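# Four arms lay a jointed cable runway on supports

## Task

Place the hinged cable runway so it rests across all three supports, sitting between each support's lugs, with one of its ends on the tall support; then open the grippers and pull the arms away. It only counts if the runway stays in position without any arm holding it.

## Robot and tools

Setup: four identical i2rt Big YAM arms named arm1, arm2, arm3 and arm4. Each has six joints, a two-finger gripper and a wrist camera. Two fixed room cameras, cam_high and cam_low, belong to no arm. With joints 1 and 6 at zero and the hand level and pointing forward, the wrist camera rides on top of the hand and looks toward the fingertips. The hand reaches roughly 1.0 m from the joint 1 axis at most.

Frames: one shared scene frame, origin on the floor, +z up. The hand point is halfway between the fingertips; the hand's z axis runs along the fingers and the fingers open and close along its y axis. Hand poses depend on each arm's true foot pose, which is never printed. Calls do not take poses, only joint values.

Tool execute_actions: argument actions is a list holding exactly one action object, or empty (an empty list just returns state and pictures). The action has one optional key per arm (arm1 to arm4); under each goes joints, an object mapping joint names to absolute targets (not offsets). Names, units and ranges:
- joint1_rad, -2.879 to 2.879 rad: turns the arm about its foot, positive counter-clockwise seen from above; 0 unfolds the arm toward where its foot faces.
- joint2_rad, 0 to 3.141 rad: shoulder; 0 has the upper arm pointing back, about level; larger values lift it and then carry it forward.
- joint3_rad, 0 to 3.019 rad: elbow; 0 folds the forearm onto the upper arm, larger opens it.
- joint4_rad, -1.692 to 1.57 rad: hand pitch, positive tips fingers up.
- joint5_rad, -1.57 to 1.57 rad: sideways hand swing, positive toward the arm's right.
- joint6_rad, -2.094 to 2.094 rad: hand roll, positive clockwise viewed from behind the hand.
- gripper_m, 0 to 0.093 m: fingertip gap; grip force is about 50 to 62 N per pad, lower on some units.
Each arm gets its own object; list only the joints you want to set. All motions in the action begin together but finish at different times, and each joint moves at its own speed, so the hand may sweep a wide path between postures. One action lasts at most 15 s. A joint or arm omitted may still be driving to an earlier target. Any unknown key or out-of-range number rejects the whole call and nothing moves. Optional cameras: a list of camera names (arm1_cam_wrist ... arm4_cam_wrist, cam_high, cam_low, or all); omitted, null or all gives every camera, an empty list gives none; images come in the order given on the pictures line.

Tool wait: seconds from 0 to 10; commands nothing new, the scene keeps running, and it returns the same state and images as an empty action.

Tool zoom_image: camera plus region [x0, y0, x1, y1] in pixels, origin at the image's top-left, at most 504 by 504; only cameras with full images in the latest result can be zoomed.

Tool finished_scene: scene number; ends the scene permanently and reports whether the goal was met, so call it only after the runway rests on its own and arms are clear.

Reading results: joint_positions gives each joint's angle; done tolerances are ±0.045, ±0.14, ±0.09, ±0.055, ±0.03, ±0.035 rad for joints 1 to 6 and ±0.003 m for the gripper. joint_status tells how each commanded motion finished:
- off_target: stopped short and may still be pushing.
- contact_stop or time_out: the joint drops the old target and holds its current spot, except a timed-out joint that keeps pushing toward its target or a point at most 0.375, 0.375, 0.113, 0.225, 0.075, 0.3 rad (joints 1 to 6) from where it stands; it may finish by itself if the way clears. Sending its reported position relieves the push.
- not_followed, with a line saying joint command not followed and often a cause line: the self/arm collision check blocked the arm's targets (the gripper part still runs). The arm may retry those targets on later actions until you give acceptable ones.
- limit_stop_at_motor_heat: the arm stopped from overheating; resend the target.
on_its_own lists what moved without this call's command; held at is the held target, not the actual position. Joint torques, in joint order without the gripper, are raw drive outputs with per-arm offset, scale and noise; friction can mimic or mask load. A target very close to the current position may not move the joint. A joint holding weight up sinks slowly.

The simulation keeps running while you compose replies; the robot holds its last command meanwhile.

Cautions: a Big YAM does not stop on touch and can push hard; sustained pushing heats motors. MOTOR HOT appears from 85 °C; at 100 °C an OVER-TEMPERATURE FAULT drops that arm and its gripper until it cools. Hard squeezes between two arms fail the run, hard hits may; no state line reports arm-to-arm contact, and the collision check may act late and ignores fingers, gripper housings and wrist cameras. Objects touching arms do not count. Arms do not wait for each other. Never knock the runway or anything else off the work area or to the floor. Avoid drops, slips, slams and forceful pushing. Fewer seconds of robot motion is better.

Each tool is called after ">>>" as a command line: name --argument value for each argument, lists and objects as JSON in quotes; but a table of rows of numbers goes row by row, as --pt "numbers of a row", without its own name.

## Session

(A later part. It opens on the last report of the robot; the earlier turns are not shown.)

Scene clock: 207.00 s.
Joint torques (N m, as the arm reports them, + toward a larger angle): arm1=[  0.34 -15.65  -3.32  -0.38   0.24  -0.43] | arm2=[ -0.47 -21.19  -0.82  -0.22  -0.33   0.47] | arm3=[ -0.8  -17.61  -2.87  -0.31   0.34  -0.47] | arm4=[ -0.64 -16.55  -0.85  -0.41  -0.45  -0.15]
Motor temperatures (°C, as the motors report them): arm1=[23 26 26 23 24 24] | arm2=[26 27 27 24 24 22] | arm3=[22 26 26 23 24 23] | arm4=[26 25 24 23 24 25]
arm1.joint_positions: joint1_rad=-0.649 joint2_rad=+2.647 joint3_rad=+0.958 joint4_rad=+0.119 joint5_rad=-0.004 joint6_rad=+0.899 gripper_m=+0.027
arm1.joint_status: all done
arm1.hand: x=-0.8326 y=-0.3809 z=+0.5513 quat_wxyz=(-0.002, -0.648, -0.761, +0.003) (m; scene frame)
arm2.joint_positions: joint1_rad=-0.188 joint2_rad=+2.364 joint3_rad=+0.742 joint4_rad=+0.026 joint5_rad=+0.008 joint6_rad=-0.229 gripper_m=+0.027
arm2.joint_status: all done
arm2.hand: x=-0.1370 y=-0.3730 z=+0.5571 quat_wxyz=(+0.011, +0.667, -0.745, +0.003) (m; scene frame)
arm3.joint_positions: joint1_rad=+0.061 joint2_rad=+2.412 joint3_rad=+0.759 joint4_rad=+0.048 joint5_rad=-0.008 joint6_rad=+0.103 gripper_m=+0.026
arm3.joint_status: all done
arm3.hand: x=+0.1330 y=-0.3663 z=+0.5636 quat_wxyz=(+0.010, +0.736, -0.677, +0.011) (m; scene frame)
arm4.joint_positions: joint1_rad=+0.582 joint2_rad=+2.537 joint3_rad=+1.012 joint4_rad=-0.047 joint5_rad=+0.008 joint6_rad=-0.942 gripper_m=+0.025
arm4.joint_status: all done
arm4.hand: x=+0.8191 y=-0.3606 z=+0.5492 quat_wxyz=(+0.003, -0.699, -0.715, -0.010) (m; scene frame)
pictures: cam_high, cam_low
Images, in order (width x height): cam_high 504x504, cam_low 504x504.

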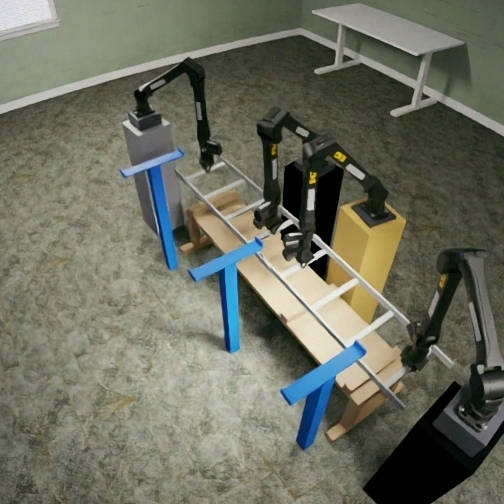

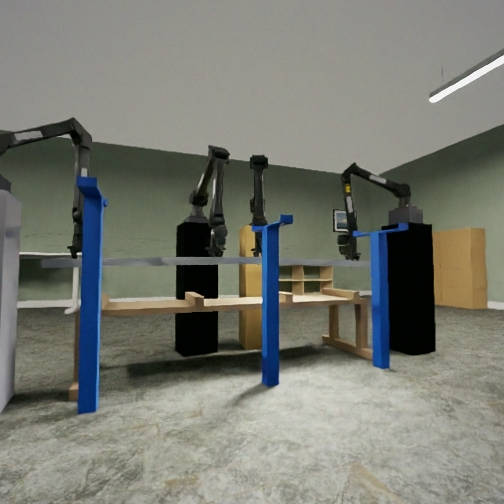

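>>> execute_actions --actions '[{"arm1":{"joints":{"joint2_rad":1.99,"joint3_rad":0.706,"joint4_rad":-0.28}},"arm4":{"joints":{"joint2_rad":1.99,"joint3_rad":0.879,"joint4_rad":-0.45}},"arm2":{"joints":{"joint2_rad":1.63,"joint3_rad":0.633,"joint4_rad":-0.56}},"arm3":{"joints":{"joint2_rad":1.63,"joint3_rad":0.633,"joint4_rad":-0.56}}}]' --cameras '["cam_high","cam_low"]'

Scene clock: 221.97 s.
Joint torques (N m, as the arm reports them, + toward a larger angle): arm1=[  0.33 -14.46   2.01  -0.75   0.03  -0.59] | arm2=[ -0.91 -16.3    5.97  -0.25  -0.17   0.47] | arm3=[ -0.61 -15.49   5.07  -1.63   0.65  -0.6 ] | arm4=[ -1.65 -16.2    4.71  -0.53  -0.2   -0.25]
Motor temperatures (°C, as the motors report them): arm1=[23 26 26 23 24 24] | arm2=[26 27 27 24 25 22] | arm3=[22 27 26 23 24 23] | arm4=[26 25 24 23 24 25]
arm1.joint_positions: joint1_rad=-0.649 joint2_rad=+2.044 joint3_rad=+0.712 joint4_rad=-0.252 joint5_rad=+0.001 joint6_rad=+0.915 gripper_m=+0.027
arm1.joint_status: all done
arm1.hand: x=-0.8329 y=-0.3795 z=+0.7457 quat_wxyz=(+0.005, -0.654, -0.756, +0.007) (m; scene frame)
arm2.joint_positions: joint1_rad=-0.183 joint2_rad=+1.677 joint3_rad=+0.628 joint4_rad=-0.539 joint5_rad=+0.003 joint6_rad=-0.231 gripper_m=+0.026
arm2.joint_status: all done
arm2.hand: x=-0.1361 y=-0.3716 z=+0.7596 quat_wxyz=(+0.008, +0.669, -0.743, -0.001) (m; scene frame)
arm3.joint_positions: joint1_rad=+0.061 joint2_rad=+1.721 joint3_rad=+0.619 joint4_rad=-0.516 joint5_rad=-0.016 joint6_rad=+0.114 gripper_m=+0.026
arm3.joint_status: all done
arm3.hand: x=+0.1312 y=-0.3706 z=+0.7661 quat_wxyz=(+0.017, +0.732, -0.681, +0.015) (m; scene frame)
arm4.joint_positions: joint1_rad=+0.593 joint2_rad=+2.041 joint3_rad=+0.869 joint4_rad=-0.426 joint5_rad=+0.001 joint6_rad=-0.933 gripper_m=+0.025
arm4.joint_status: all done
arm4.hand: x=+0.8150 y=-0.3707 z=+0.7261 quat_wxyz=(-0.002, -0.698, -0.715, -0.022) (m; scene frame)
pictures: cam_high, cam_low
Images, in order (width x height): cam_high 504x504, cam_low 504x504.

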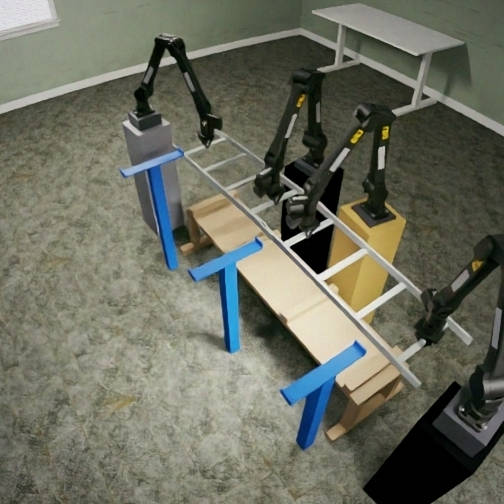

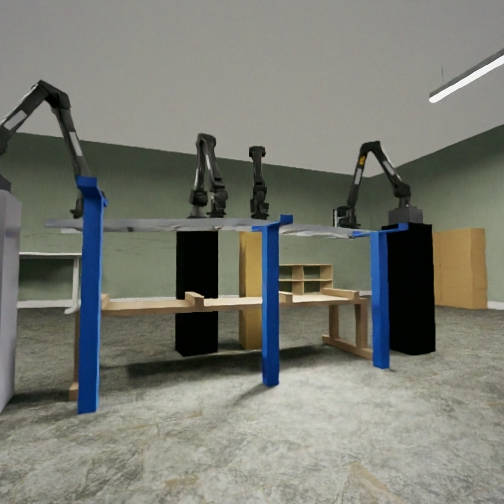

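>>> execute_actions --actions '[{"arm1":{"joints":{"joint1_rad":-0.455,"joint2_rad":1.29,"joint3_rad":0.615,"joint4_rad":-0.88,"joint6_rad":1.1}},"arm4":{"joints":{"joint1_rad":0.43,"joint2_rad":1.42,"joint3_rad":0.85,"joint4_rad":-0.99,"joint6_rad":-1.09}},"arm2":{"joints":{"joint2_rad":1.4,"joint3_rad":0.946,"joint4_rad":-1.1,"joint1_rad":-0.15,"joint6_rad":-0.19}},"arm3":{"joints":{"joint2_rad":1.4,"joint3_rad":0.946,"joint4_rad":-1.1,"joint1_rad":0.04,"joint6_rad":0.08}}}]'

Scene clock: 246.90 s.
Joint torques (N m, as the arm reports them, + toward a larger angle): arm1=[ 0.67 -9.71  6.72 -3.48 -1.45 -0.57] | arm2=[ -2.22 -16.69  13.49  -2.43   0.59   0.36] | arm3=[ -1.4  -14.21  11.86  -2.42   0.59  -0.59] | arm4=[ -2.19 -12.36   8.96  -2.07   1.01  -0.25]
Motor temperatures (°C, as the motors report them): arm1=[23 26 26 23 24 24] | arm2=[26 27 29 24 25 22] | arm3=[22 27 27 23 24 23] | arm4=[26 26 24 23 24 25]
arm1.joint_positions: joint1_rad=-0.475 joint2_rad=+1.337 joint3_rad=+0.626 joint4_rad=-0.781 joint5_rad=+0.037 joint6_rad=+1.152 gripper_m=+0.026
arm1.joint_status: joint4_rad time_out (moved -0.529 of -0.628); joint6_rad time_out (moved +0.238 of +0.185); the others done
arm1.on_its_own: joint4_rad reads -0.781 and still pushes toward -0.880 since a time_out; joint6_rad reads +1.152 and still pushes toward +1.100 since a time_out
arm1.hand: x=-0.8406 y=-0.3185 z=+0.9461 quat_wxyz=(-0.046, -0.677, -0.734, +0.006) (m; scene frame)
arm2.joint_positions: joint1_rad=-0.120 joint2_rad=+1.451 joint3_rad=+0.895 joint4_rad=-1.019 joint5_rad=-0.017 joint6_rad=-0.235 gripper_m=+0.025
arm2.joint_status: joint4_rad time_out (moved -0.480 of -0.561); joint6_rad time_out (moved -0.004 of +0.041); the others done
arm2.on_its_own: joint4_rad reads -1.019 and still pushes toward -1.100 since a time_out; joint6_rad reads -0.235 and still pushes toward -0.190 since a time_out
arm2.hand: x=-0.1430 y=-0.3160 z=+0.9045 quat_wxyz=(+0.008, +0.694, -0.720, -0.013) (m; scene frame)
arm3.joint_positions: joint1_rad=+0.050 joint2_rad=+1.469 joint3_rad=+0.888 joint4_rad=-1.035 joint5_rad=-0.014 joint6_rad=+0.136 gripper_m=+0.025
arm3.joint_status: joint4_rad time_out (moved -0.518 of -0.584); joint6_rad time_out (moved +0.021 of -0.034); the others done
arm3.on_its_own: joint4_rad reads -1.035 and still pushes toward -1.100 since a time_out; joint6_rad reads +0.136 and still pushes toward +0.080 since a time_out
arm3.hand: x=+0.1248 y=-0.3192 z=+0.9167 quat_wxyz=(+0.016, +0.721, -0.693, +0.014) (m; scene frame)
arm4.joint_positions: joint1_rad=+0.449 joint2_rad=+1.469 joint3_rad=+0.844 joint4_rad=-0.930 joint5_rad=-0.028 joint6_rad=-1.065 gripper_m=+0.025
arm4.joint_status: joint4_rad time_out (moved -0.504 of -0.564); the others done
arm4.on_its_own: joint4_rad reads -0.930 and still pushes toward -0.990 since a time_out
arm4.hand: x=+0.8097 y=-0.3146 z=+0.9323 quat_wxyz=(-0.013, -0.703, -0.711, +0.003) (m; scene frame)
pictures: arm1_cam_wrist, arm2_cam_wrist, arm3_cam_wrist, arm4_cam_wrist, cam_high, cam_low
Images, in order (width x height): arm1_cam_wrist 504x504, arm2_cam_wrist 504x504, arm3_cam_wrist 504x504, arm4_cam_wrist 504x504, cam_high 504x504, cam_low 504x504.

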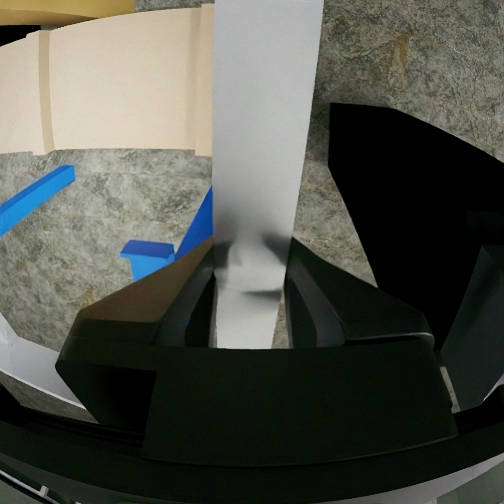

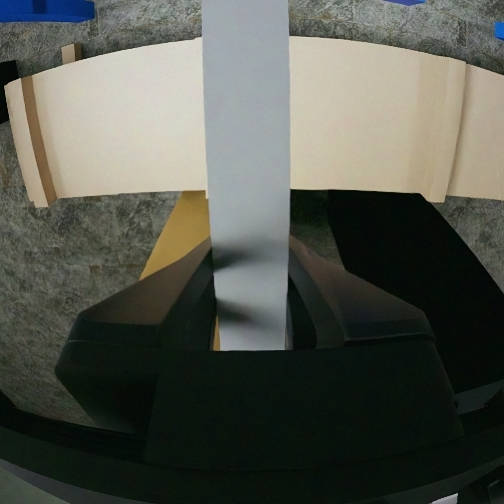

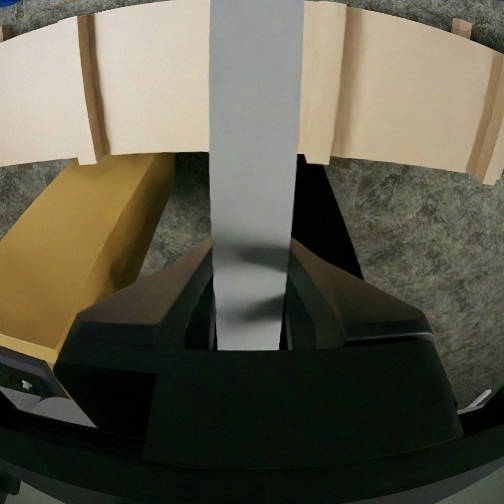

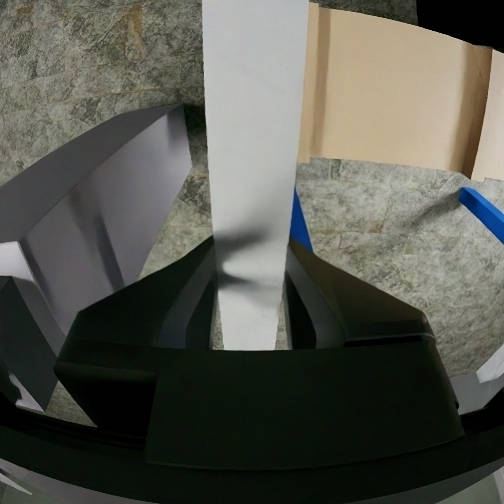

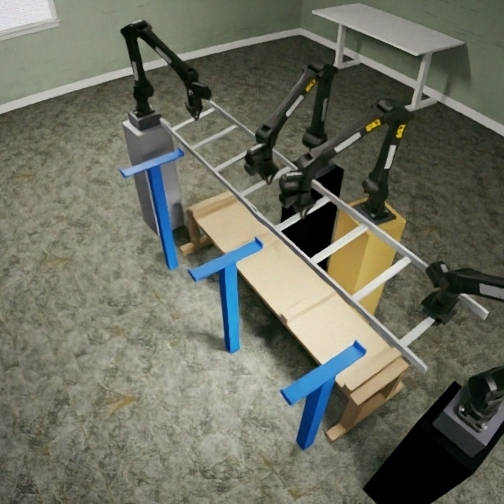

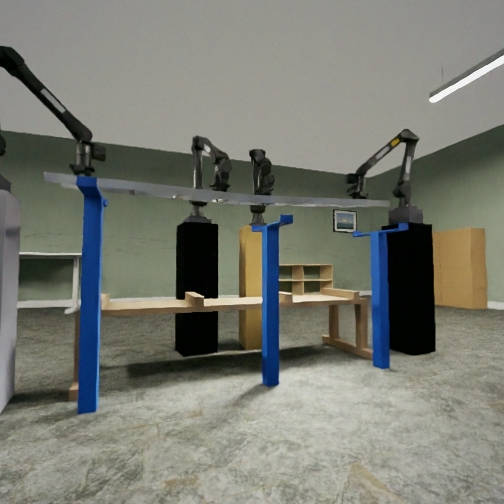

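>>> execute_actions --actions '[{"arm1":{"joints":{"joint1_rad":0.015,"joint2_rad":1.15,"joint3_rad":0.52,"joint4_rad":-0.9,"joint6_rad":1.62}},"arm4":{"joints":{"joint1_rad":0.04,"joint2_rad":1.31,"joint3_rad":0.755,"joint4_rad":-0.99,"joint6_rad":-1.48}},"arm2":{"joints":{"joint2_rad":1.71,"joint3_rad":1.3,"joint4_rad":-1.15,"joint1_rad":-0.11,"joint6_rad":-0.16}},"arm3":{"joints":{"joint2_rad":1.71,"joint3_rad":1.3,"joint4_rad":-1.15,"joint1_rad":0.02,"joint6_rad":0.06}}}]' --cameras '["cam_high","arm1_cam_wrist","arm3_cam_wrist"]'

Scene clock: 276.07 s.
Joint torques (N m, as the arm reports them, + toward a larger angle): arm1=[ 1.63 -7.69  5.32 -3.68 -1.68  0.52] | arm2=[ -3.62 -26.02  15.41  -1.33   1.62  -0.07] | arm3=[ -2.   -20.91  12.78  -1.3    0.24  -0.59] | arm4=[ -1.23 -11.9    8.41  -1.94   0.8   -0.25]
Motor temperatures (°C, as the motors report them): arm1=[23 26 27 23 25 24] | arm2=[26 27 32 24 25 22] | arm3=[22 27 31 23 24 23] | arm4=[26 25 25 23 25 25]
arm1.joint_positions: joint1_rad=-0.018 joint2_rad=+1.191 joint3_rad=+0.552 joint4_rad=-0.795 joint5_rad=+0.043 joint6_rad=+1.565 gripper_m=+0.026
arm1.joint_status: joint4_rad time_out (moved -0.013 of -0.119); joint6_rad time_out (moved +0.413 of +0.468); the others done
arm1.on_its_own: joint4_rad reads -0.795 and still pushes toward -0.900 since a time_out; joint6_rad reads +1.565 and still pushes toward +1.620 since a time_out
arm1.hand: x=-0.8462 y=-0.1834 z=+0.9606 quat_wxyz=(-0.064, -0.660, -0.747, -0.032) (m; scene frame)
arm2.joint_positions: joint1_rad=-0.053 joint2_rad=+1.798 joint3_rad=+1.221 joint4_rad=-1.107 joint5_rad=-0.045 joint6_rad=-0.157 gripper_m=+0.025
arm2.joint_status: joint1_rad time_out (moved +0.067 of +0.010); the others done
arm2.on_its_own: joint1_rad reads -0.053 and still pushes toward -0.110 since a time_out
arm2.hand: x=-0.1518 y=-0.2129 z=+0.8699 quat_wxyz=(+0.060, +0.688, -0.723, +0.007) (m; scene frame)
arm3.joint_positions: joint1_rad=+0.036 joint2_rad=+1.811 joint3_rad=+1.229 joint4_rad=-1.115 joint5_rad=-0.005 joint6_rad=+0.115 gripper_m=+0.025
arm3.joint_status: joint6_rad time_out (moved -0.021 of -0.076); the others done
arm3.on_its_own: joint6_rad reads +0.115 and still pushes toward +0.060 since a time_out
arm3.hand: x=+0.1144 y=-0.2124 z=+0.8866 quat_wxyz=(+0.037, +0.722, -0.689, +0.049) (m; scene frame)
arm4.joint_positions: joint1_rad=+0.048 joint2_rad=+1.375 joint3_rad=+0.755 joint4_rad=-0.933 joint5_rad=-0.023 joint6_rad=-1.453 gripper_m=+0.025
arm4.joint_status: joint4_rad time_out (moved -0.003 of -0.060); the others done
arm4.on_its_own: joint4_rad reads -0.933 and still pushes toward -0.990 since a time_out
arm4.hand: x=+0.7969 y=-0.1725 z=+0.9364 quat_wxyz=(-0.005, -0.708, -0.707, +0.006) (m; scene frame)
pictures: arm1_cam_wrist, arm3_cam_wrist, cam_high
Images, in order (width x height): arm1_cam_wrist 504x504, arm3_cam_wrist 504x504, cam_high 504x504.

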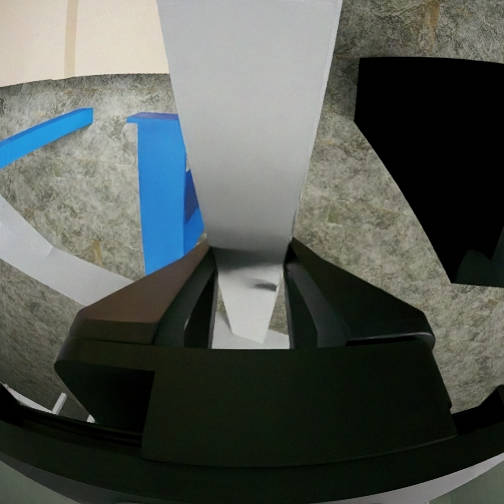

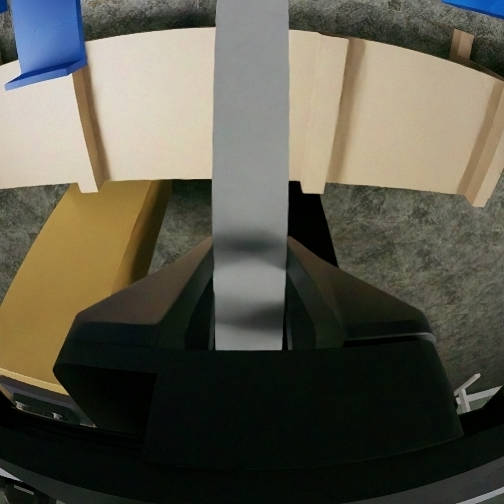

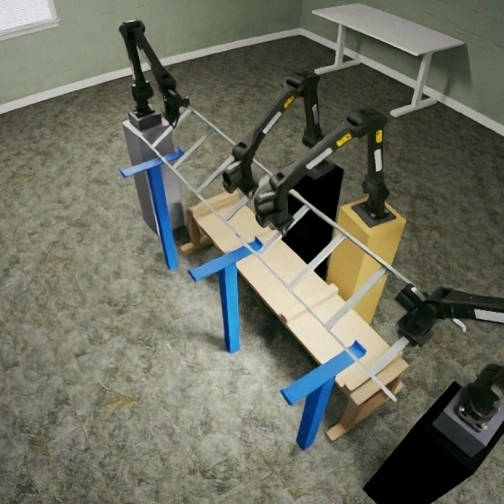

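>>> execute_actions --actions '[{"arm1":{"joints":{"joint1_rad":0.62,"joint2_rad":1.2,"joint3_rad":0.56,"joint4_rad":-0.88,"joint6_rad":2.09}},"arm4":{"joints":{"joint1_rad":-0.48,"joint2_rad":1.37,"joint3_rad":0.82,"joint4_rad":-0.99,"joint6_rad":-1.98}},"arm2":{"joints":{"joint2_rad":2.07,"joint3_rad":1.9,"joint4_rad":-1.3,"joint1_rad":-0.07,"joint6_rad":-0.1}},"arm3":{"joints":{"joint2_rad":2.07,"joint3_rad":1.9,"joint4_rad":-1.3,"joint1_rad":0.0,"joint6_rad":0.03}}}]'

Scene clock: 294.57 s.
Joint torques (N m, as the arm reports them, + toward a larger angle): arm1=[ 8.32 -9.78  2.9  -4.36 -3.99  0.26] | arm2=[ -6.19 -31.47  18.52  -0.25   1.83  -0.11] | arm3=[ -2.72 -25.17  14.58  -0.16   0.17  -0.67] | arm4=[ -4.22 -12.65   7.51  -3.27   1.22  -0.43]
Motor temperatures (°C, as the motors report them): arm1=[23 26 27 24 28 24] | arm2=[26 28 34 24 27 22] | arm3=[22 28 33 23 24 23] | arm4=[26 25 26 23 25 25]
arm1.joint_positions: joint1_rad=+0.508 joint2_rad=+1.255 joint3_rad=+0.619 joint4_rad=-0.758 joint5_rad=+0.099 joint6_rad=+2.051 gripper_m=+0.026
arm1.joint_status: joint1_rad time_out (moved +0.526 of +0.638); joint4_rad time_out (moved +0.037 of -0.085); joint6_rad time_out (moved +0.486 of +0.525); the others done
joint sent to its limit — the command would take arm1.joint6_rad past its upper limit, so that joint was sent only as far as its limit.
arm1.on_its_own: joint1_rad reads +0.508 and still pushes toward +0.620 since a time_out; joint4_rad reads -0.758 and still pushes toward -0.880 since a time_out
arm1.hand: x=-0.8645 y=-0.0312 z=+0.9662 quat_wxyz=(-0.069, -0.646, -0.757, -0.070) (m; scene frame)
arm2.joint_positions: joint1_rad=+0.025 joint2_rad=+2.148 joint3_rad=+1.797 joint4_rad=-1.285 joint5_rad=-0.052 joint6_rad=-0.090 gripper_m=+0.025
arm2.joint_status: joint1_rad time_out (moved +0.079 of -0.017); joint3_rad time_out (moved +0.576 of +0.679); the others done
arm2.on_its_own: joint1_rad reads +0.025 and still pushes toward -0.070 since a time_out; joint3_rad reads +1.797 and still pushes toward +1.900 since a time_out
arm2.hand: x=-0.1686 y=-0.0460 z=+0.8743 quat_wxyz=(+0.043, +0.693, -0.719, -0.007) (m; scene frame)
arm3.joint_positions: joint1_rad=+0.025 joint2_rad=+2.157 joint3_rad=+1.819 joint4_rad=-1.287 joint5_rad=-0.003 joint6_rad=+0.093 gripper_m=+0.025
arm3.joint_status: joint6_rad time_out (moved -0.022 of -0.085); the others done
arm3.on_its_own: joint6_rad reads +0.093 and still pushes toward +0.030 since a time_out
arm3.hand: x=+0.0945 y=-0.0444 z=+0.8953 quat_wxyz=(+0.014, +0.727, -0.686, +0.021) (m; scene frame)
arm4.joint_positions: joint1_rad=-0.439 joint2_rad=+1.430 joint3_rad=+0.833 joint4_rad=-0.902 joint5_rad=-0.033 joint6_rad=-1.936 gripper_m=+0.025
arm4.joint_status: joint4_rad time_out (moved +0.031 of -0.057); joint6_rad time_out (moved -0.484 of -0.527); the others done
arm4.on_its_own: joint4_rad reads -0.902 and still pushes toward -0.990 since a time_out; joint6_rad reads -1.936 and still pushes toward -1.980 since a time_out
arm4.hand: x=+0.7780 y=-0.0018 z=+0.9452 quat_wxyz=(+0.025, -0.708, -0.705, +0.021) (m; scene frame)
pictures: arm1_cam_wrist, arm2_cam_wrist, arm3_cam_wrist, arm4_cam_wrist, cam_high, cam_low
Images, in order (width x height): arm1_cam_wrist 504x504, arm2_cam_wrist 504x504, arm3_cam_wrist 504x504, arm4_cam_wrist 504x504, cam_high 504x504, cam_low 504x504.

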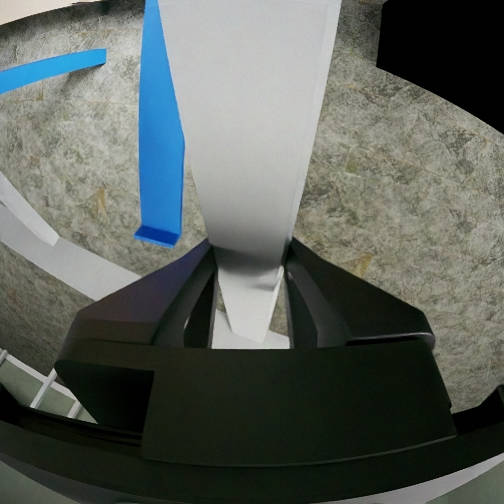

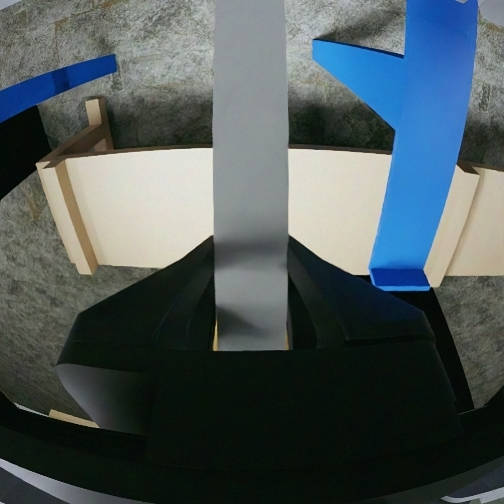

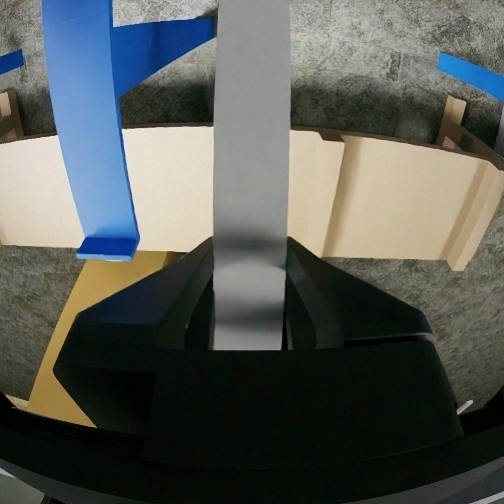

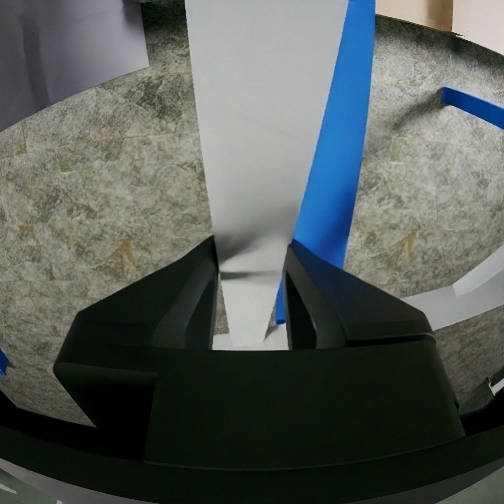

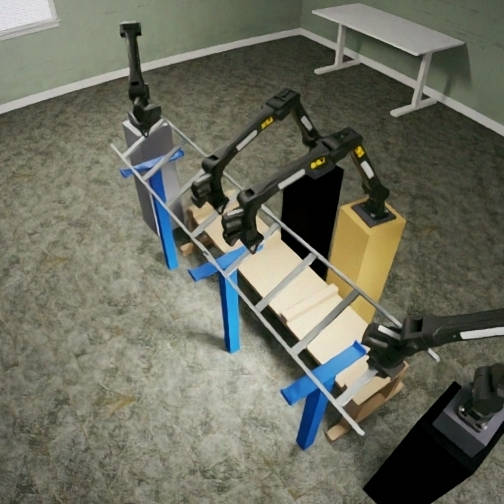

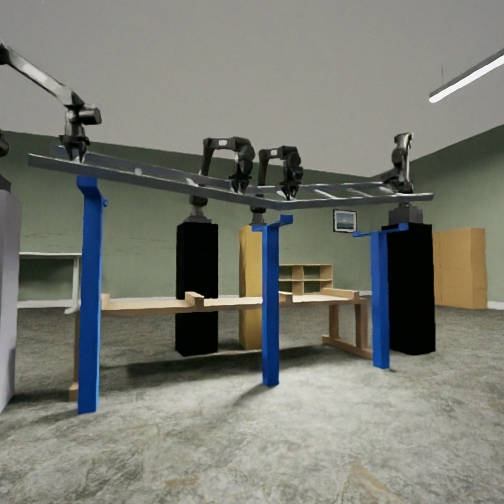

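>>> execute_actions --actions '[{"arm1":{"joints":{"joint1_rad":0.5,"joint2_rad":1.45,"joint3_rad":0.62,"joint4_rad":-0.72}},"arm4":{"joints":{"joint1_rad":-0.42,"joint2_rad":1.57,"joint3_rad":0.76,"joint4_rad":-0.75}},"arm2":{"joints":{"joint2_rad":2.1,"joint3_rad":1.86,"joint1_rad":-0.07}},"arm3":{"joints":{"joint2_rad":2.1,"joint3_rad":1.86,"joint1_rad":0.0}}}]'

Scene clock: 317.13 s.
Joint torques (N m, as the arm reports them, + toward a larger angle): arm1=[  3.85 -10.13   6.15  -1.49  -2.3    0.02] | arm2=[ -6.08 -35.77  14.77  -1.12   1.51  -0.06] | arm3=[ -2.3  -27.66  11.88  -1.4    0.08  -0.62] | arm4=[-4.1  -7.12  6.56  1.71  1.4  -0.52]
Motor temperatures (°C, as the motors report them): arm1=[23 26 27 24 36 24] | arm2=[26 30 36 24 29 22] | arm3=[22 29 35 23 24 23] | arm4=[26 25 25 23 25 25]
arm1.joint_positions: joint1_rad=+0.441 joint2_rad=+1.490 joint3_rad=+0.623 joint4_rad=-0.675 joint5_rad=+0.058 joint6_rad=+2.077 gripper_m=+0.026
arm1.joint_status: joint1_rad time_out (moved -0.067 of -0.008); the others done
arm1.on_its_own: joint1_rad reads +0.441 and still pushes toward +0.500 since a time_out
arm1.hand: x=-0.8623 y=-0.0477 z=+0.8996 quat_wxyz=(-0.034, -0.681, -0.732, -0.002) (m; scene frame)
arm2.joint_positions: joint1_rad=+0.020 joint2_rad=+2.217 joint3_rad=+1.797 joint4_rad=-1.267 joint5_rad=-0.041 joint6_rad=-0.100 gripper_m=+0.025
arm2.joint_status: joint1_rad time_out (moved -0.006 of -0.095); the others done
arm2.on_its_own: joint1_rad reads +0.020 and still pushes toward -0.070 since a time_out
arm2.hand: x=-0.1642 y=-0.0500 z=+0.8322 quat_wxyz=(+0.059, +0.694, -0.718, +0.013) (m; scene frame)
arm3.joint_positions: joint1_rad=+0.020 joint2_rad=+2.219 joint3_rad=+1.809 joint4_rad=-1.263 joint5_rad=+0.000 joint6_rad=+0.088 gripper_m=+0.025
arm3.joint_status: all done
arm3.on_its_own: joint6_rad reads +0.088 and still pushes toward +0.030 since a time_out
arm3.hand: x=+0.0990 y=-0.0490 z=+0.8532 quat_wxyz=(+0.029, +0.726, -0.686, +0.041) (m; scene frame)
arm4.joint_positions: joint1_rad=-0.381 joint2_rad=+1.543 joint3_rad=+0.769 joint4_rad=-0.775 joint5_rad=-0.038 joint6_rad=-1.928 gripper_m=+0.025
arm4.joint_status: all done
arm4.on_its_own: joint6_rad reads -1.928 and still pushes toward -1.980 since a time_out
arm4.hand: x=+0.7828 y=-0.0259 z=+0.8884 quat_wxyz=(+0.000, -0.691, -0.723, +0.013) (m; scene frame)
pictures: arm1_cam_wrist, arm2_cam_wrist, arm3_cam_wrist, arm4_cam_wrist, cam_high, cam_low
Images, in order (width x height): arm1_cam_wrist 504x504, arm2_cam_wrist 504x504, arm3_cam_wrist 504x504, arm4_cam_wrist 504x504, cam_high 504x504, cam_low 504x504.

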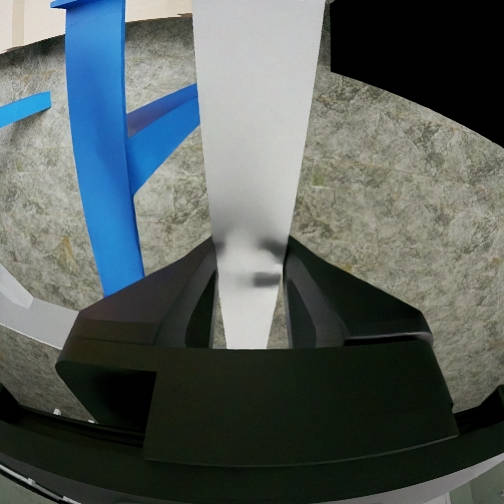

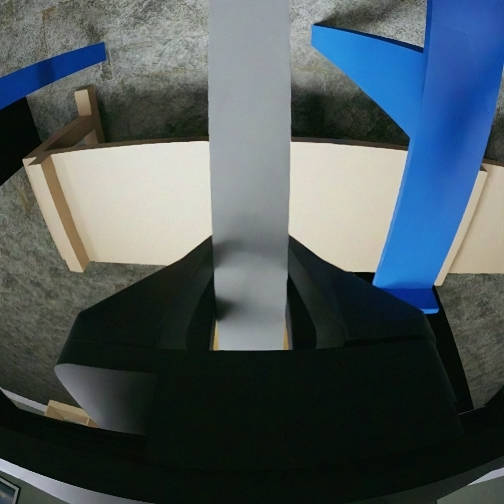

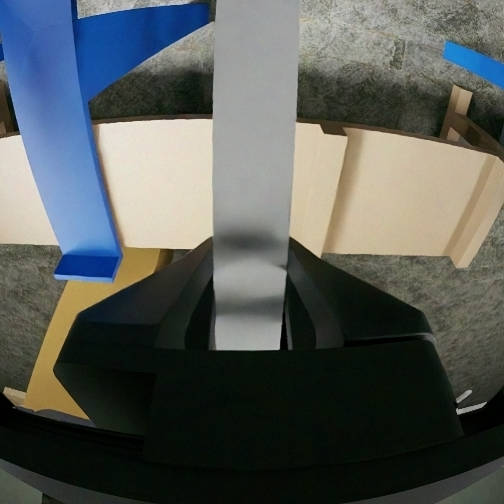

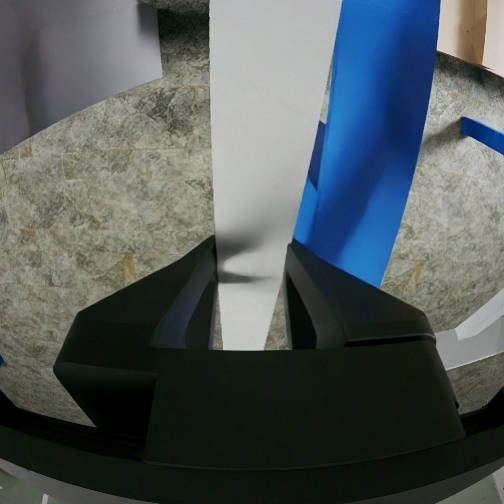

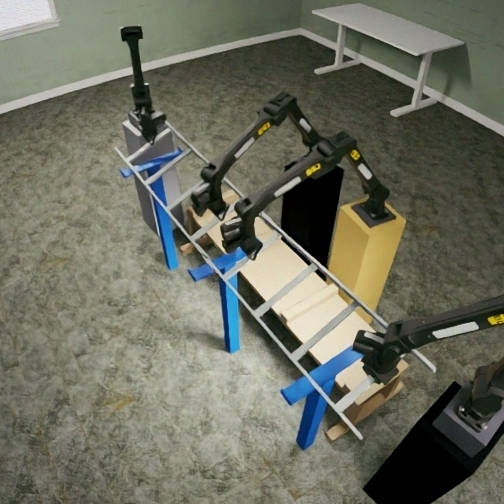

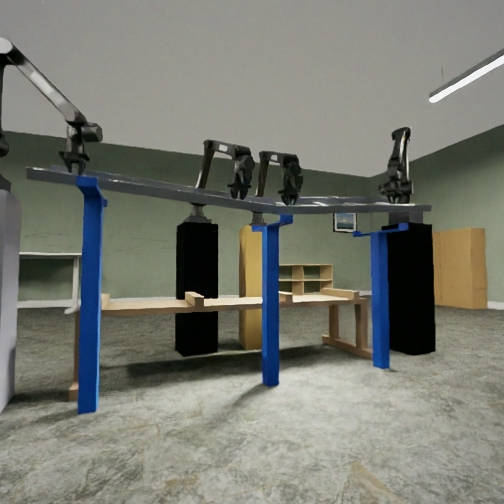

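>>> execute_actions --actions '[{"arm1":{"joints":{"joint1_rad":0.66,"joint3_rad":0.68}},"arm4":{"joints":{"joint1_rad":-0.56,"joint3_rad":0.78,"joint6_rad":-2.07}},"arm2":{"joints":{"joint2_rad":2.2,"joint3_rad":2.05,"joint4_rad":-1.36}},"arm3":{"joints":{"joint2_rad":2.2,"joint3_rad":2.05,"joint4_rad":-1.36}}}]'

Scene clock: 330.67 s.
Joint torques (N m, as the arm reports them, + toward a larger angle): arm1=[  8.24 -10.6    7.22  -1.45  -3.34  -0.04] | arm2=[ -5.9  -35.57  18.09  -2.03   1.69  -0.07] | arm3=[ -1.32 -27.87  14.73  -2.13  -0.14  -0.53] | arm4=[-6.31 -8.14  8.03  0.22  1.94 -0.35]
Motor temperatures (°C, as the motors report them): arm1=[23 26 27 23 34 24] | arm2=[26 30 36 24 29 22] | arm3=[22 30 34 23 24 23] | arm4=[26 25 25 23 26 25]
arm1.joint_positions: joint1_rad=+0.549 joint2_rad=+1.490 joint3_rad=+0.676 joint4_rad=-0.674 joint5_rad=+0.083 joint6_rad=+2.082 gripper_m=+0.026
arm1.joint_status: joint1_rad time_out (moved +0.108 of +0.219); the others done
arm1.on_its_own: joint1_rad reads +0.549 and still pushes toward +0.660 since a time_out
arm1.hand: x=-0.8567 y=-0.0048 z=+0.9137 quat_wxyz=(-0.050, -0.642, -0.764, -0.028) (m; scene frame)
arm2.joint_positions: joint1_rad=+0.020 joint2_rad=+2.297 joint3_rad=+1.951 joint4_rad=-1.298 joint5_rad=-0.048 joint6_rad=-0.098 gripper_m=+0.025
arm2.joint_status: joint3_rad time_out (moved +0.153 of +0.253); joint4_rad time_out (moved -0.031 of -0.093); the others done
arm2.on_its_own: joint1_rad reads +0.020 and still pushes toward -0.070 since a time_out; joint3_rad reads +1.951 and still pushes toward +2.050 since a time_out; joint4_rad reads -1.298 and still pushes toward -1.360 since a time_out
arm2.hand: x=-0.1599 y=-0.0094 z=+0.8341 quat_wxyz=(+0.045, +0.694, -0.719, -0.003) (m; scene frame)
arm3.joint_positions: joint1_rad=+0.008 joint2_rad=+2.305 joint3_rad=+1.967 joint4_rad=-1.307 joint5_rad=+0.005 joint6_rad=+0.079 gripper_m=+0.025
arm3.joint_status: all done
arm3.on_its_own: joint6_rad reads +0.079 and still pushes toward +0.030 since a time_out
arm3.hand: x=+0.1023 y=-0.0097 z=+0.8531 quat_wxyz=(+0.018, +0.726, -0.687, +0.031) (m; scene frame)
arm4.joint_positions: joint1_rad=-0.495 joint2_rad=+1.556 joint3_rad=+0.773 joint4_rad=-0.741 joint5_rad=-0.050 joint6_rad=-2.033 gripper_m=+0.025
arm4.joint_status: joint1_rad time_out (moved -0.114 of -0.179); joint6_rad time_out (moved -0.105 of -0.142); the others done
arm4.on_its_own: joint1_rad reads -0.495 and still pushes toward -0.560 since a time_out; joint6_rad reads -2.033 and still pushes toward -2.070 since a time_out
arm4.hand: x=+0.7880 y=+0.0140 z=+0.8859 quat_wxyz=(+0.012, -0.693, -0.720, +0.023) (m; scene frame)
pictures: arm1_cam_wrist, arm2_cam_wrist, arm3_cam_wrist, arm4_cam_wrist, cam_high, cam_low
Images, in order (width x height): arm1_cam_wrist 504x504, arm2_cam_wrist 504x504, arm3_cam_wrist 504x504, arm4_cam_wrist 504x504, cam_high 504x504, cam_low 504x504.

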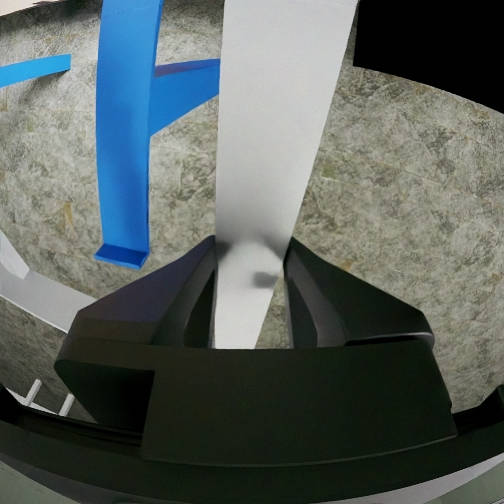

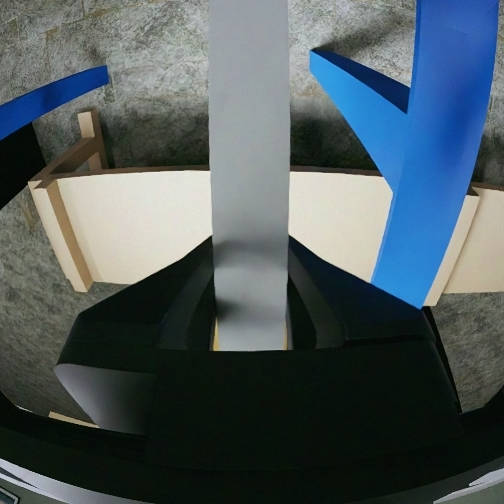

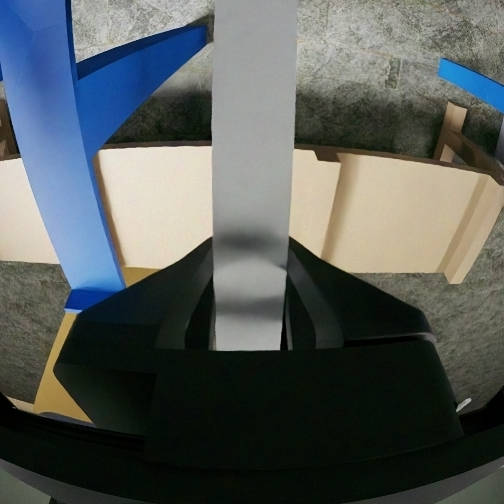

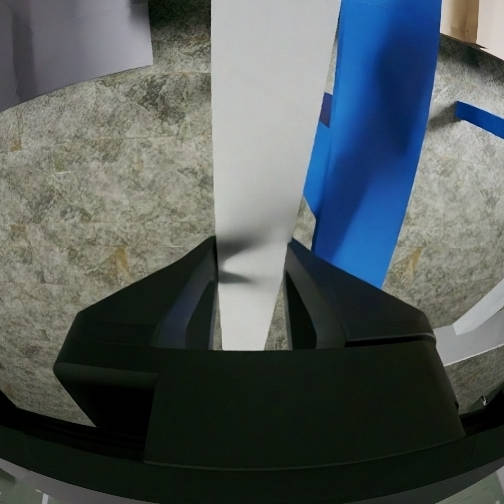

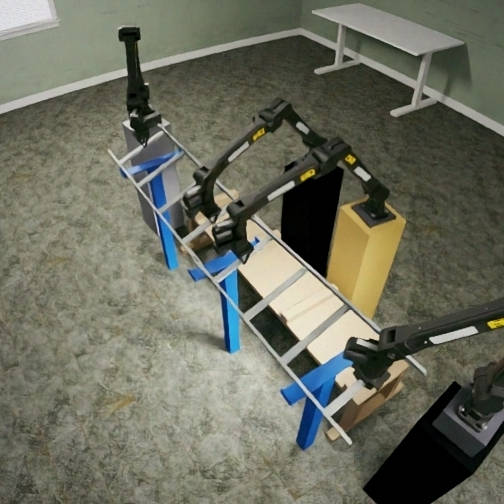

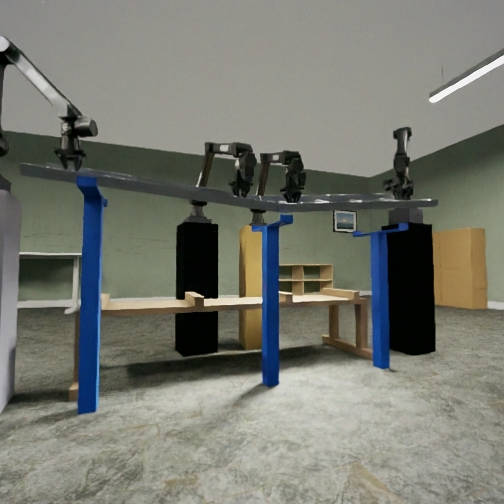

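>>> execute_actions --actions '[{"arm1":{"joints":{"joint2_rad":1.72,"joint4_rad":-0.5}},"arm4":{"joints":{"joint2_rad":1.7,"joint4_rad":-0.63}},"arm2":{"joints":{"joint2_rad":2.29,"joint4_rad":-1.27}},"arm3":{"joints":{"joint2_rad":2.31,"joint4_rad":-1.25}}}]'

Scene clock: 338.40 s.
Joint torques (N m, as the arm reports them, + toward a larger angle): arm1=[  7.96 -13.19   4.76  -0.99  -3.32  -0.04] | arm2=[ -6.11 -38.13  16.1   -2.05   1.46   0.08] | arm3=[ -1.29 -27.7   13.46  -2.02  -0.58  -0.56] | arm4=[-6.84 -9.75  6.71  1.43  2.42 -0.28]
Motor temperatures (°C, as the motors report them): arm1=[23 26 27 23 35 24] | arm2=[26 31 37 24 29 22] | arm3=[22 31 35 23 24 23] | arm4=[26 25 25 23 27 25]
arm1.joint_positions: joint1_rad=+0.552 joint2_rad=+1.774 joint3_rad=+0.677 joint4_rad=-0.469 joint5_rad=+0.082 joint6_rad=+2.082 gripper_m=+0.026
arm1.joint_status: all done
arm1.on_its_own: joint1_rad reads +0.552 and still pushes toward +0.660 since a time_out
arm1.hand: x=-0.8585 y=-0.0057 z=+0.8250 quat_wxyz=(-0.043, -0.640, -0.767, +0.010) (m; scene frame)
arm2.joint_positions: joint1_rad=+0.020 joint2_rad=+2.405 joint3_rad=+1.972 joint4_rad=-1.200 joint5_rad=-0.041 joint6_rad=-0.113 gripper_m=+0.025
arm2.joint_status: joint4_rad off_target (ended at -1.200, target -1.270); the others done
arm2.on_its_own: joint1_rad reads +0.020 and still pushes toward -0.070 since a time_out
arm2.hand: x=-0.1582 y=+0.0051 z=+0.7694 quat_wxyz=(+0.038, +0.700, -0.713, -0.004) (m; scene frame)
arm3.joint_positions: joint1_rad=+0.007 joint2_rad=+2.407 joint3_rad=+1.979 joint4_rad=-1.197 joint5_rad=+0.017 joint6_rad=+0.082 gripper_m=+0.025
arm3.joint_status: all done
arm3.on_its_own: joint6_rad reads +0.082 and still pushes toward +0.030 since a time_out
arm3.hand: x=+0.1029 y=+0.0053 z=+0.7894 quat_wxyz=(+0.007, +0.725, -0.688, +0.027) (m; scene frame)
arm4.joint_positions: joint1_rad=-0.488 joint2_rad=+1.699 joint3_rad=+0.773 joint4_rad=-0.650 joint5_rad=-0.062 joint6_rad=-2.039 gripper_m=+0.025
arm4.joint_status: all done
arm4.on_its_own: joint1_rad reads -0.488 and still pushes toward -0.560 since a time_out
arm4.hand: x=+0.7873 y=+0.0102 z=+0.8371 quat_wxyz=(-0.014, -0.690, -0.724, +0.020) (m; scene frame)
pictures: arm1_cam_wrist, arm2_cam_wrist, arm3_cam_wrist, arm4_cam_wrist, cam_high, cam_low
Images, in order (width x height): arm1_cam_wrist 504x504, arm2_cam_wrist 504x504, arm3_cam_wrist 504x504, arm4_cam_wrist 504x504, cam_high 504x504, cam_low 504x504.

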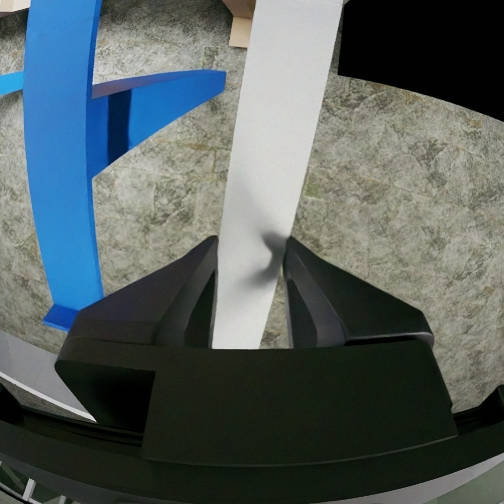

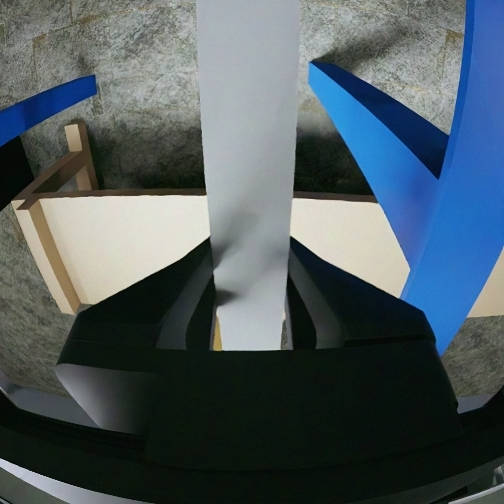

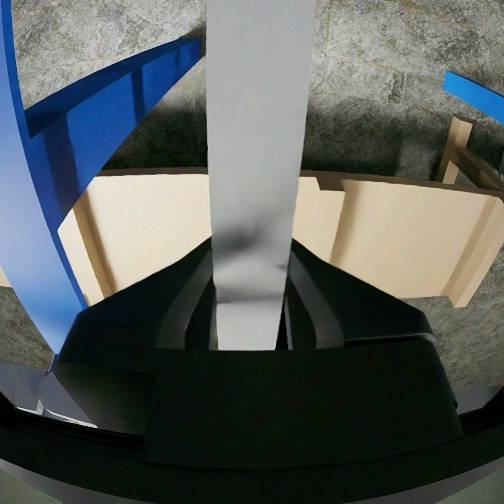

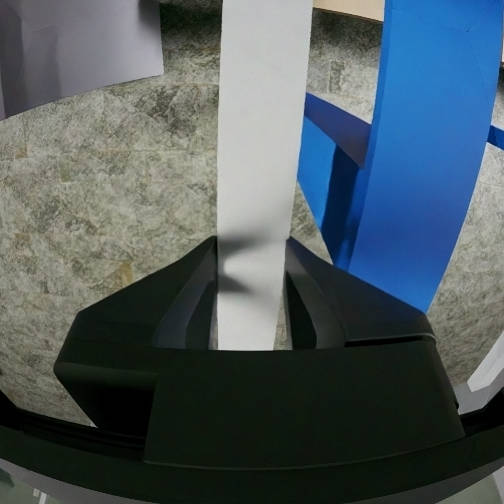

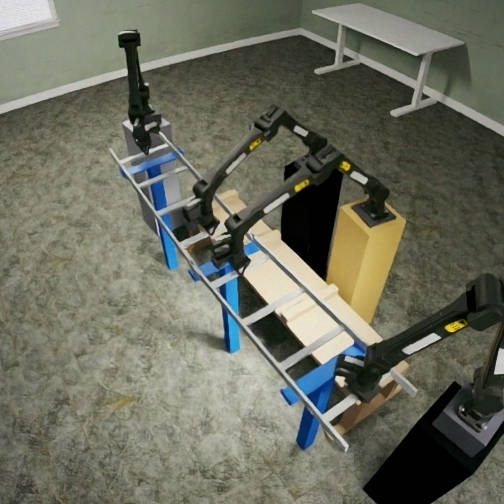

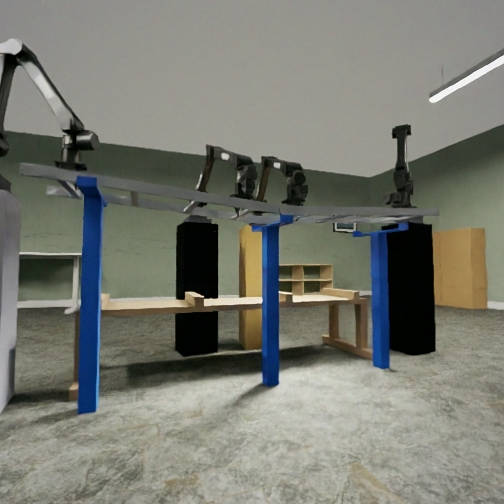

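>>> execute_actions --actions '[{"arm1":{"joints":{"joint2_rad":1.86,"joint4_rad":-0.37,"joint1_rad":0.6}},"arm4":{"joints":{"joint2_rad":1.77,"joint4_rad":-0.57,"joint1_rad":-0.52}},"arm2":{"joints":{"joint2_rad":2.34,"joint3_rad":2.02,"joint1_rad":-0.02}},"arm3":{"joints":{"joint2_rad":2.37,"joint3_rad":2.02}}}]' --cameras '["cam_high","cam_low"]'

>>> zoom_image --camera "cam_low" --region '[0,130,504,280]'

>>> zoom_image --camera "cam_high" --region '[90,120,450,480]'

Scene clock: 348.77 s.
Joint torques (N m, as the arm reports them, + toward a larger angle): arm1=[  4.73 -12.98   3.71  -0.58  -2.61  -0.03] | arm2=[ -3.51 -35.17  13.45  -2.35   0.5    0.06] | arm3=[ -1.27 -24.36  11.01  -2.05  -0.55  -0.56] | arm4=[-4.13 -5.69  6.95  3.52  1.86 -0.3 ]
Motor temperatures (°C, as the motors report them): arm1=[23 26 27 23 36 24] | arm2=[26 31 37 24 29 22] | arm3=[22 31 35 23 24 23] | arm4=[26 25 25 23 28 25]
arm1.joint_positions: joint1_rad=+0.530 joint2_rad=+1.905 joint3_rad=+0.676 joint4_rad=-0.349 joint5_rad=+0.065 joint6_rad=+2.082 gripper_m=+0.026
arm1.joint_status: joint1_rad time_out (moved -0.022 of +0.048); the others done
arm1.on_its_own: joint1_rad reads +0.530 and still pushes toward +0.600 since a time_out
arm1.hand: x=-0.8594 y=-0.0124 z=+0.7831 quat_wxyz=(-0.033, -0.649, -0.760, +0.015) (m; scene frame)
arm2.joint_positions: joint1_rad=+0.029 joint2_rad=+2.424 joint3_rad=+1.972 joint4_rad=-1.199 joint5_rad=-0.014 joint6_rad=-0.112 gripper_m=+0.025
arm2.joint_status: joint1_rad time_out (moved +0.008 of -0.040); the others done
arm2.on_its_own: joint1_rad reads +0.029 and still pushes toward -0.020 since a time_out
arm2.hand: x=-0.1599 y=+0.0015 z=+0.7562 quat_wxyz=(+0.037, +0.703, -0.710, +0.012) (m; scene frame)
arm3.joint_positions: joint1_rad=+0.007 joint2_rad=+2.418 joint3_rad=+1.979 joint4_rad=-1.198 joint5_rad=+0.017 joint6_rad=+0.082 gripper_m=+0.025
arm3.joint_status: all done
arm3.on_its_own: joint6_rad reads +0.082 and still pushes toward +0.030 since a time_out
arm3.hand: x=+0.1032 y=+0.0030 z=+0.7818 quat_wxyz=(+0.011, +0.725, -0.688, +0.031) (m; scene frame)
arm4.joint_positions: joint1_rad=-0.480 joint2_rad=+1.707 joint3_rad=+0.770 joint4_rad=-0.637 joint5_rad=-0.049 joint6_rad=-2.037 gripper_m=+0.025
arm4.joint_status: joint4_rad time_out (moved +0.013 of +0.080); the others done
arm4.on_its_own: joint4_rad reads -0.637 and still pushes toward -0.570 since a time_out
arm4.hand: x=+0.7870 y=+0.0097 z=+0.8335 quat_wxyz=(-0.011, -0.687, -0.726, +0.014) (m; scene frame)
pictures: cam_high, cam_low
Images, in order (width x height): cam_high 504x504, cam_low 504x504.

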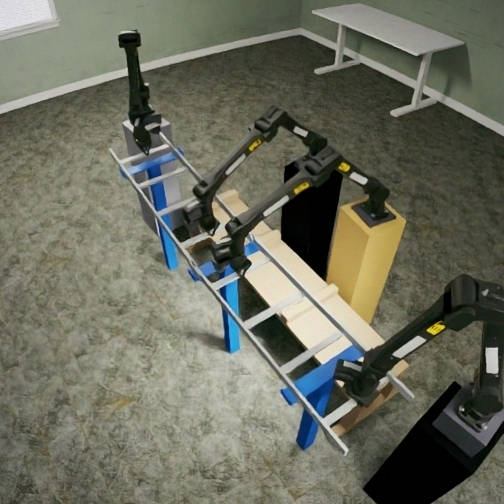

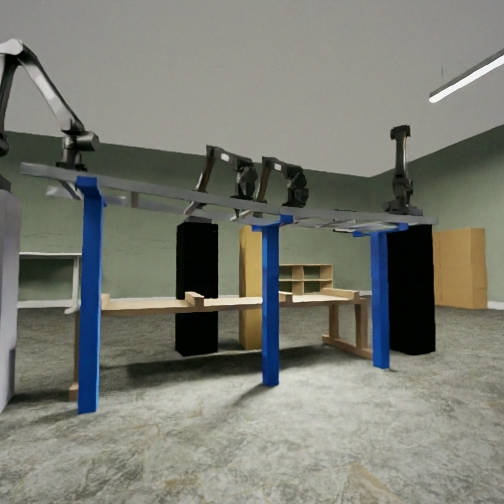

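Region (0, 130, 504, 280) of cam_low's 504x504 image, scaled by 1.000; it fills the top 150 rows of this view, and the rest is white.

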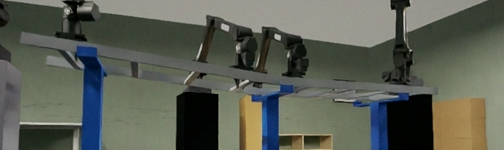

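Region (90, 120, 450, 480) of cam_high's 504x504 image, scaled by 1.400, with more detail than that image has.

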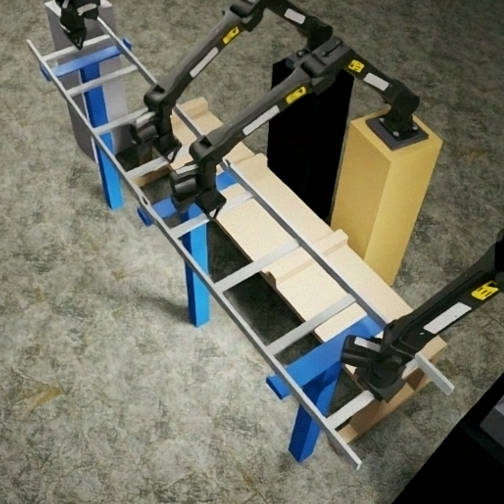

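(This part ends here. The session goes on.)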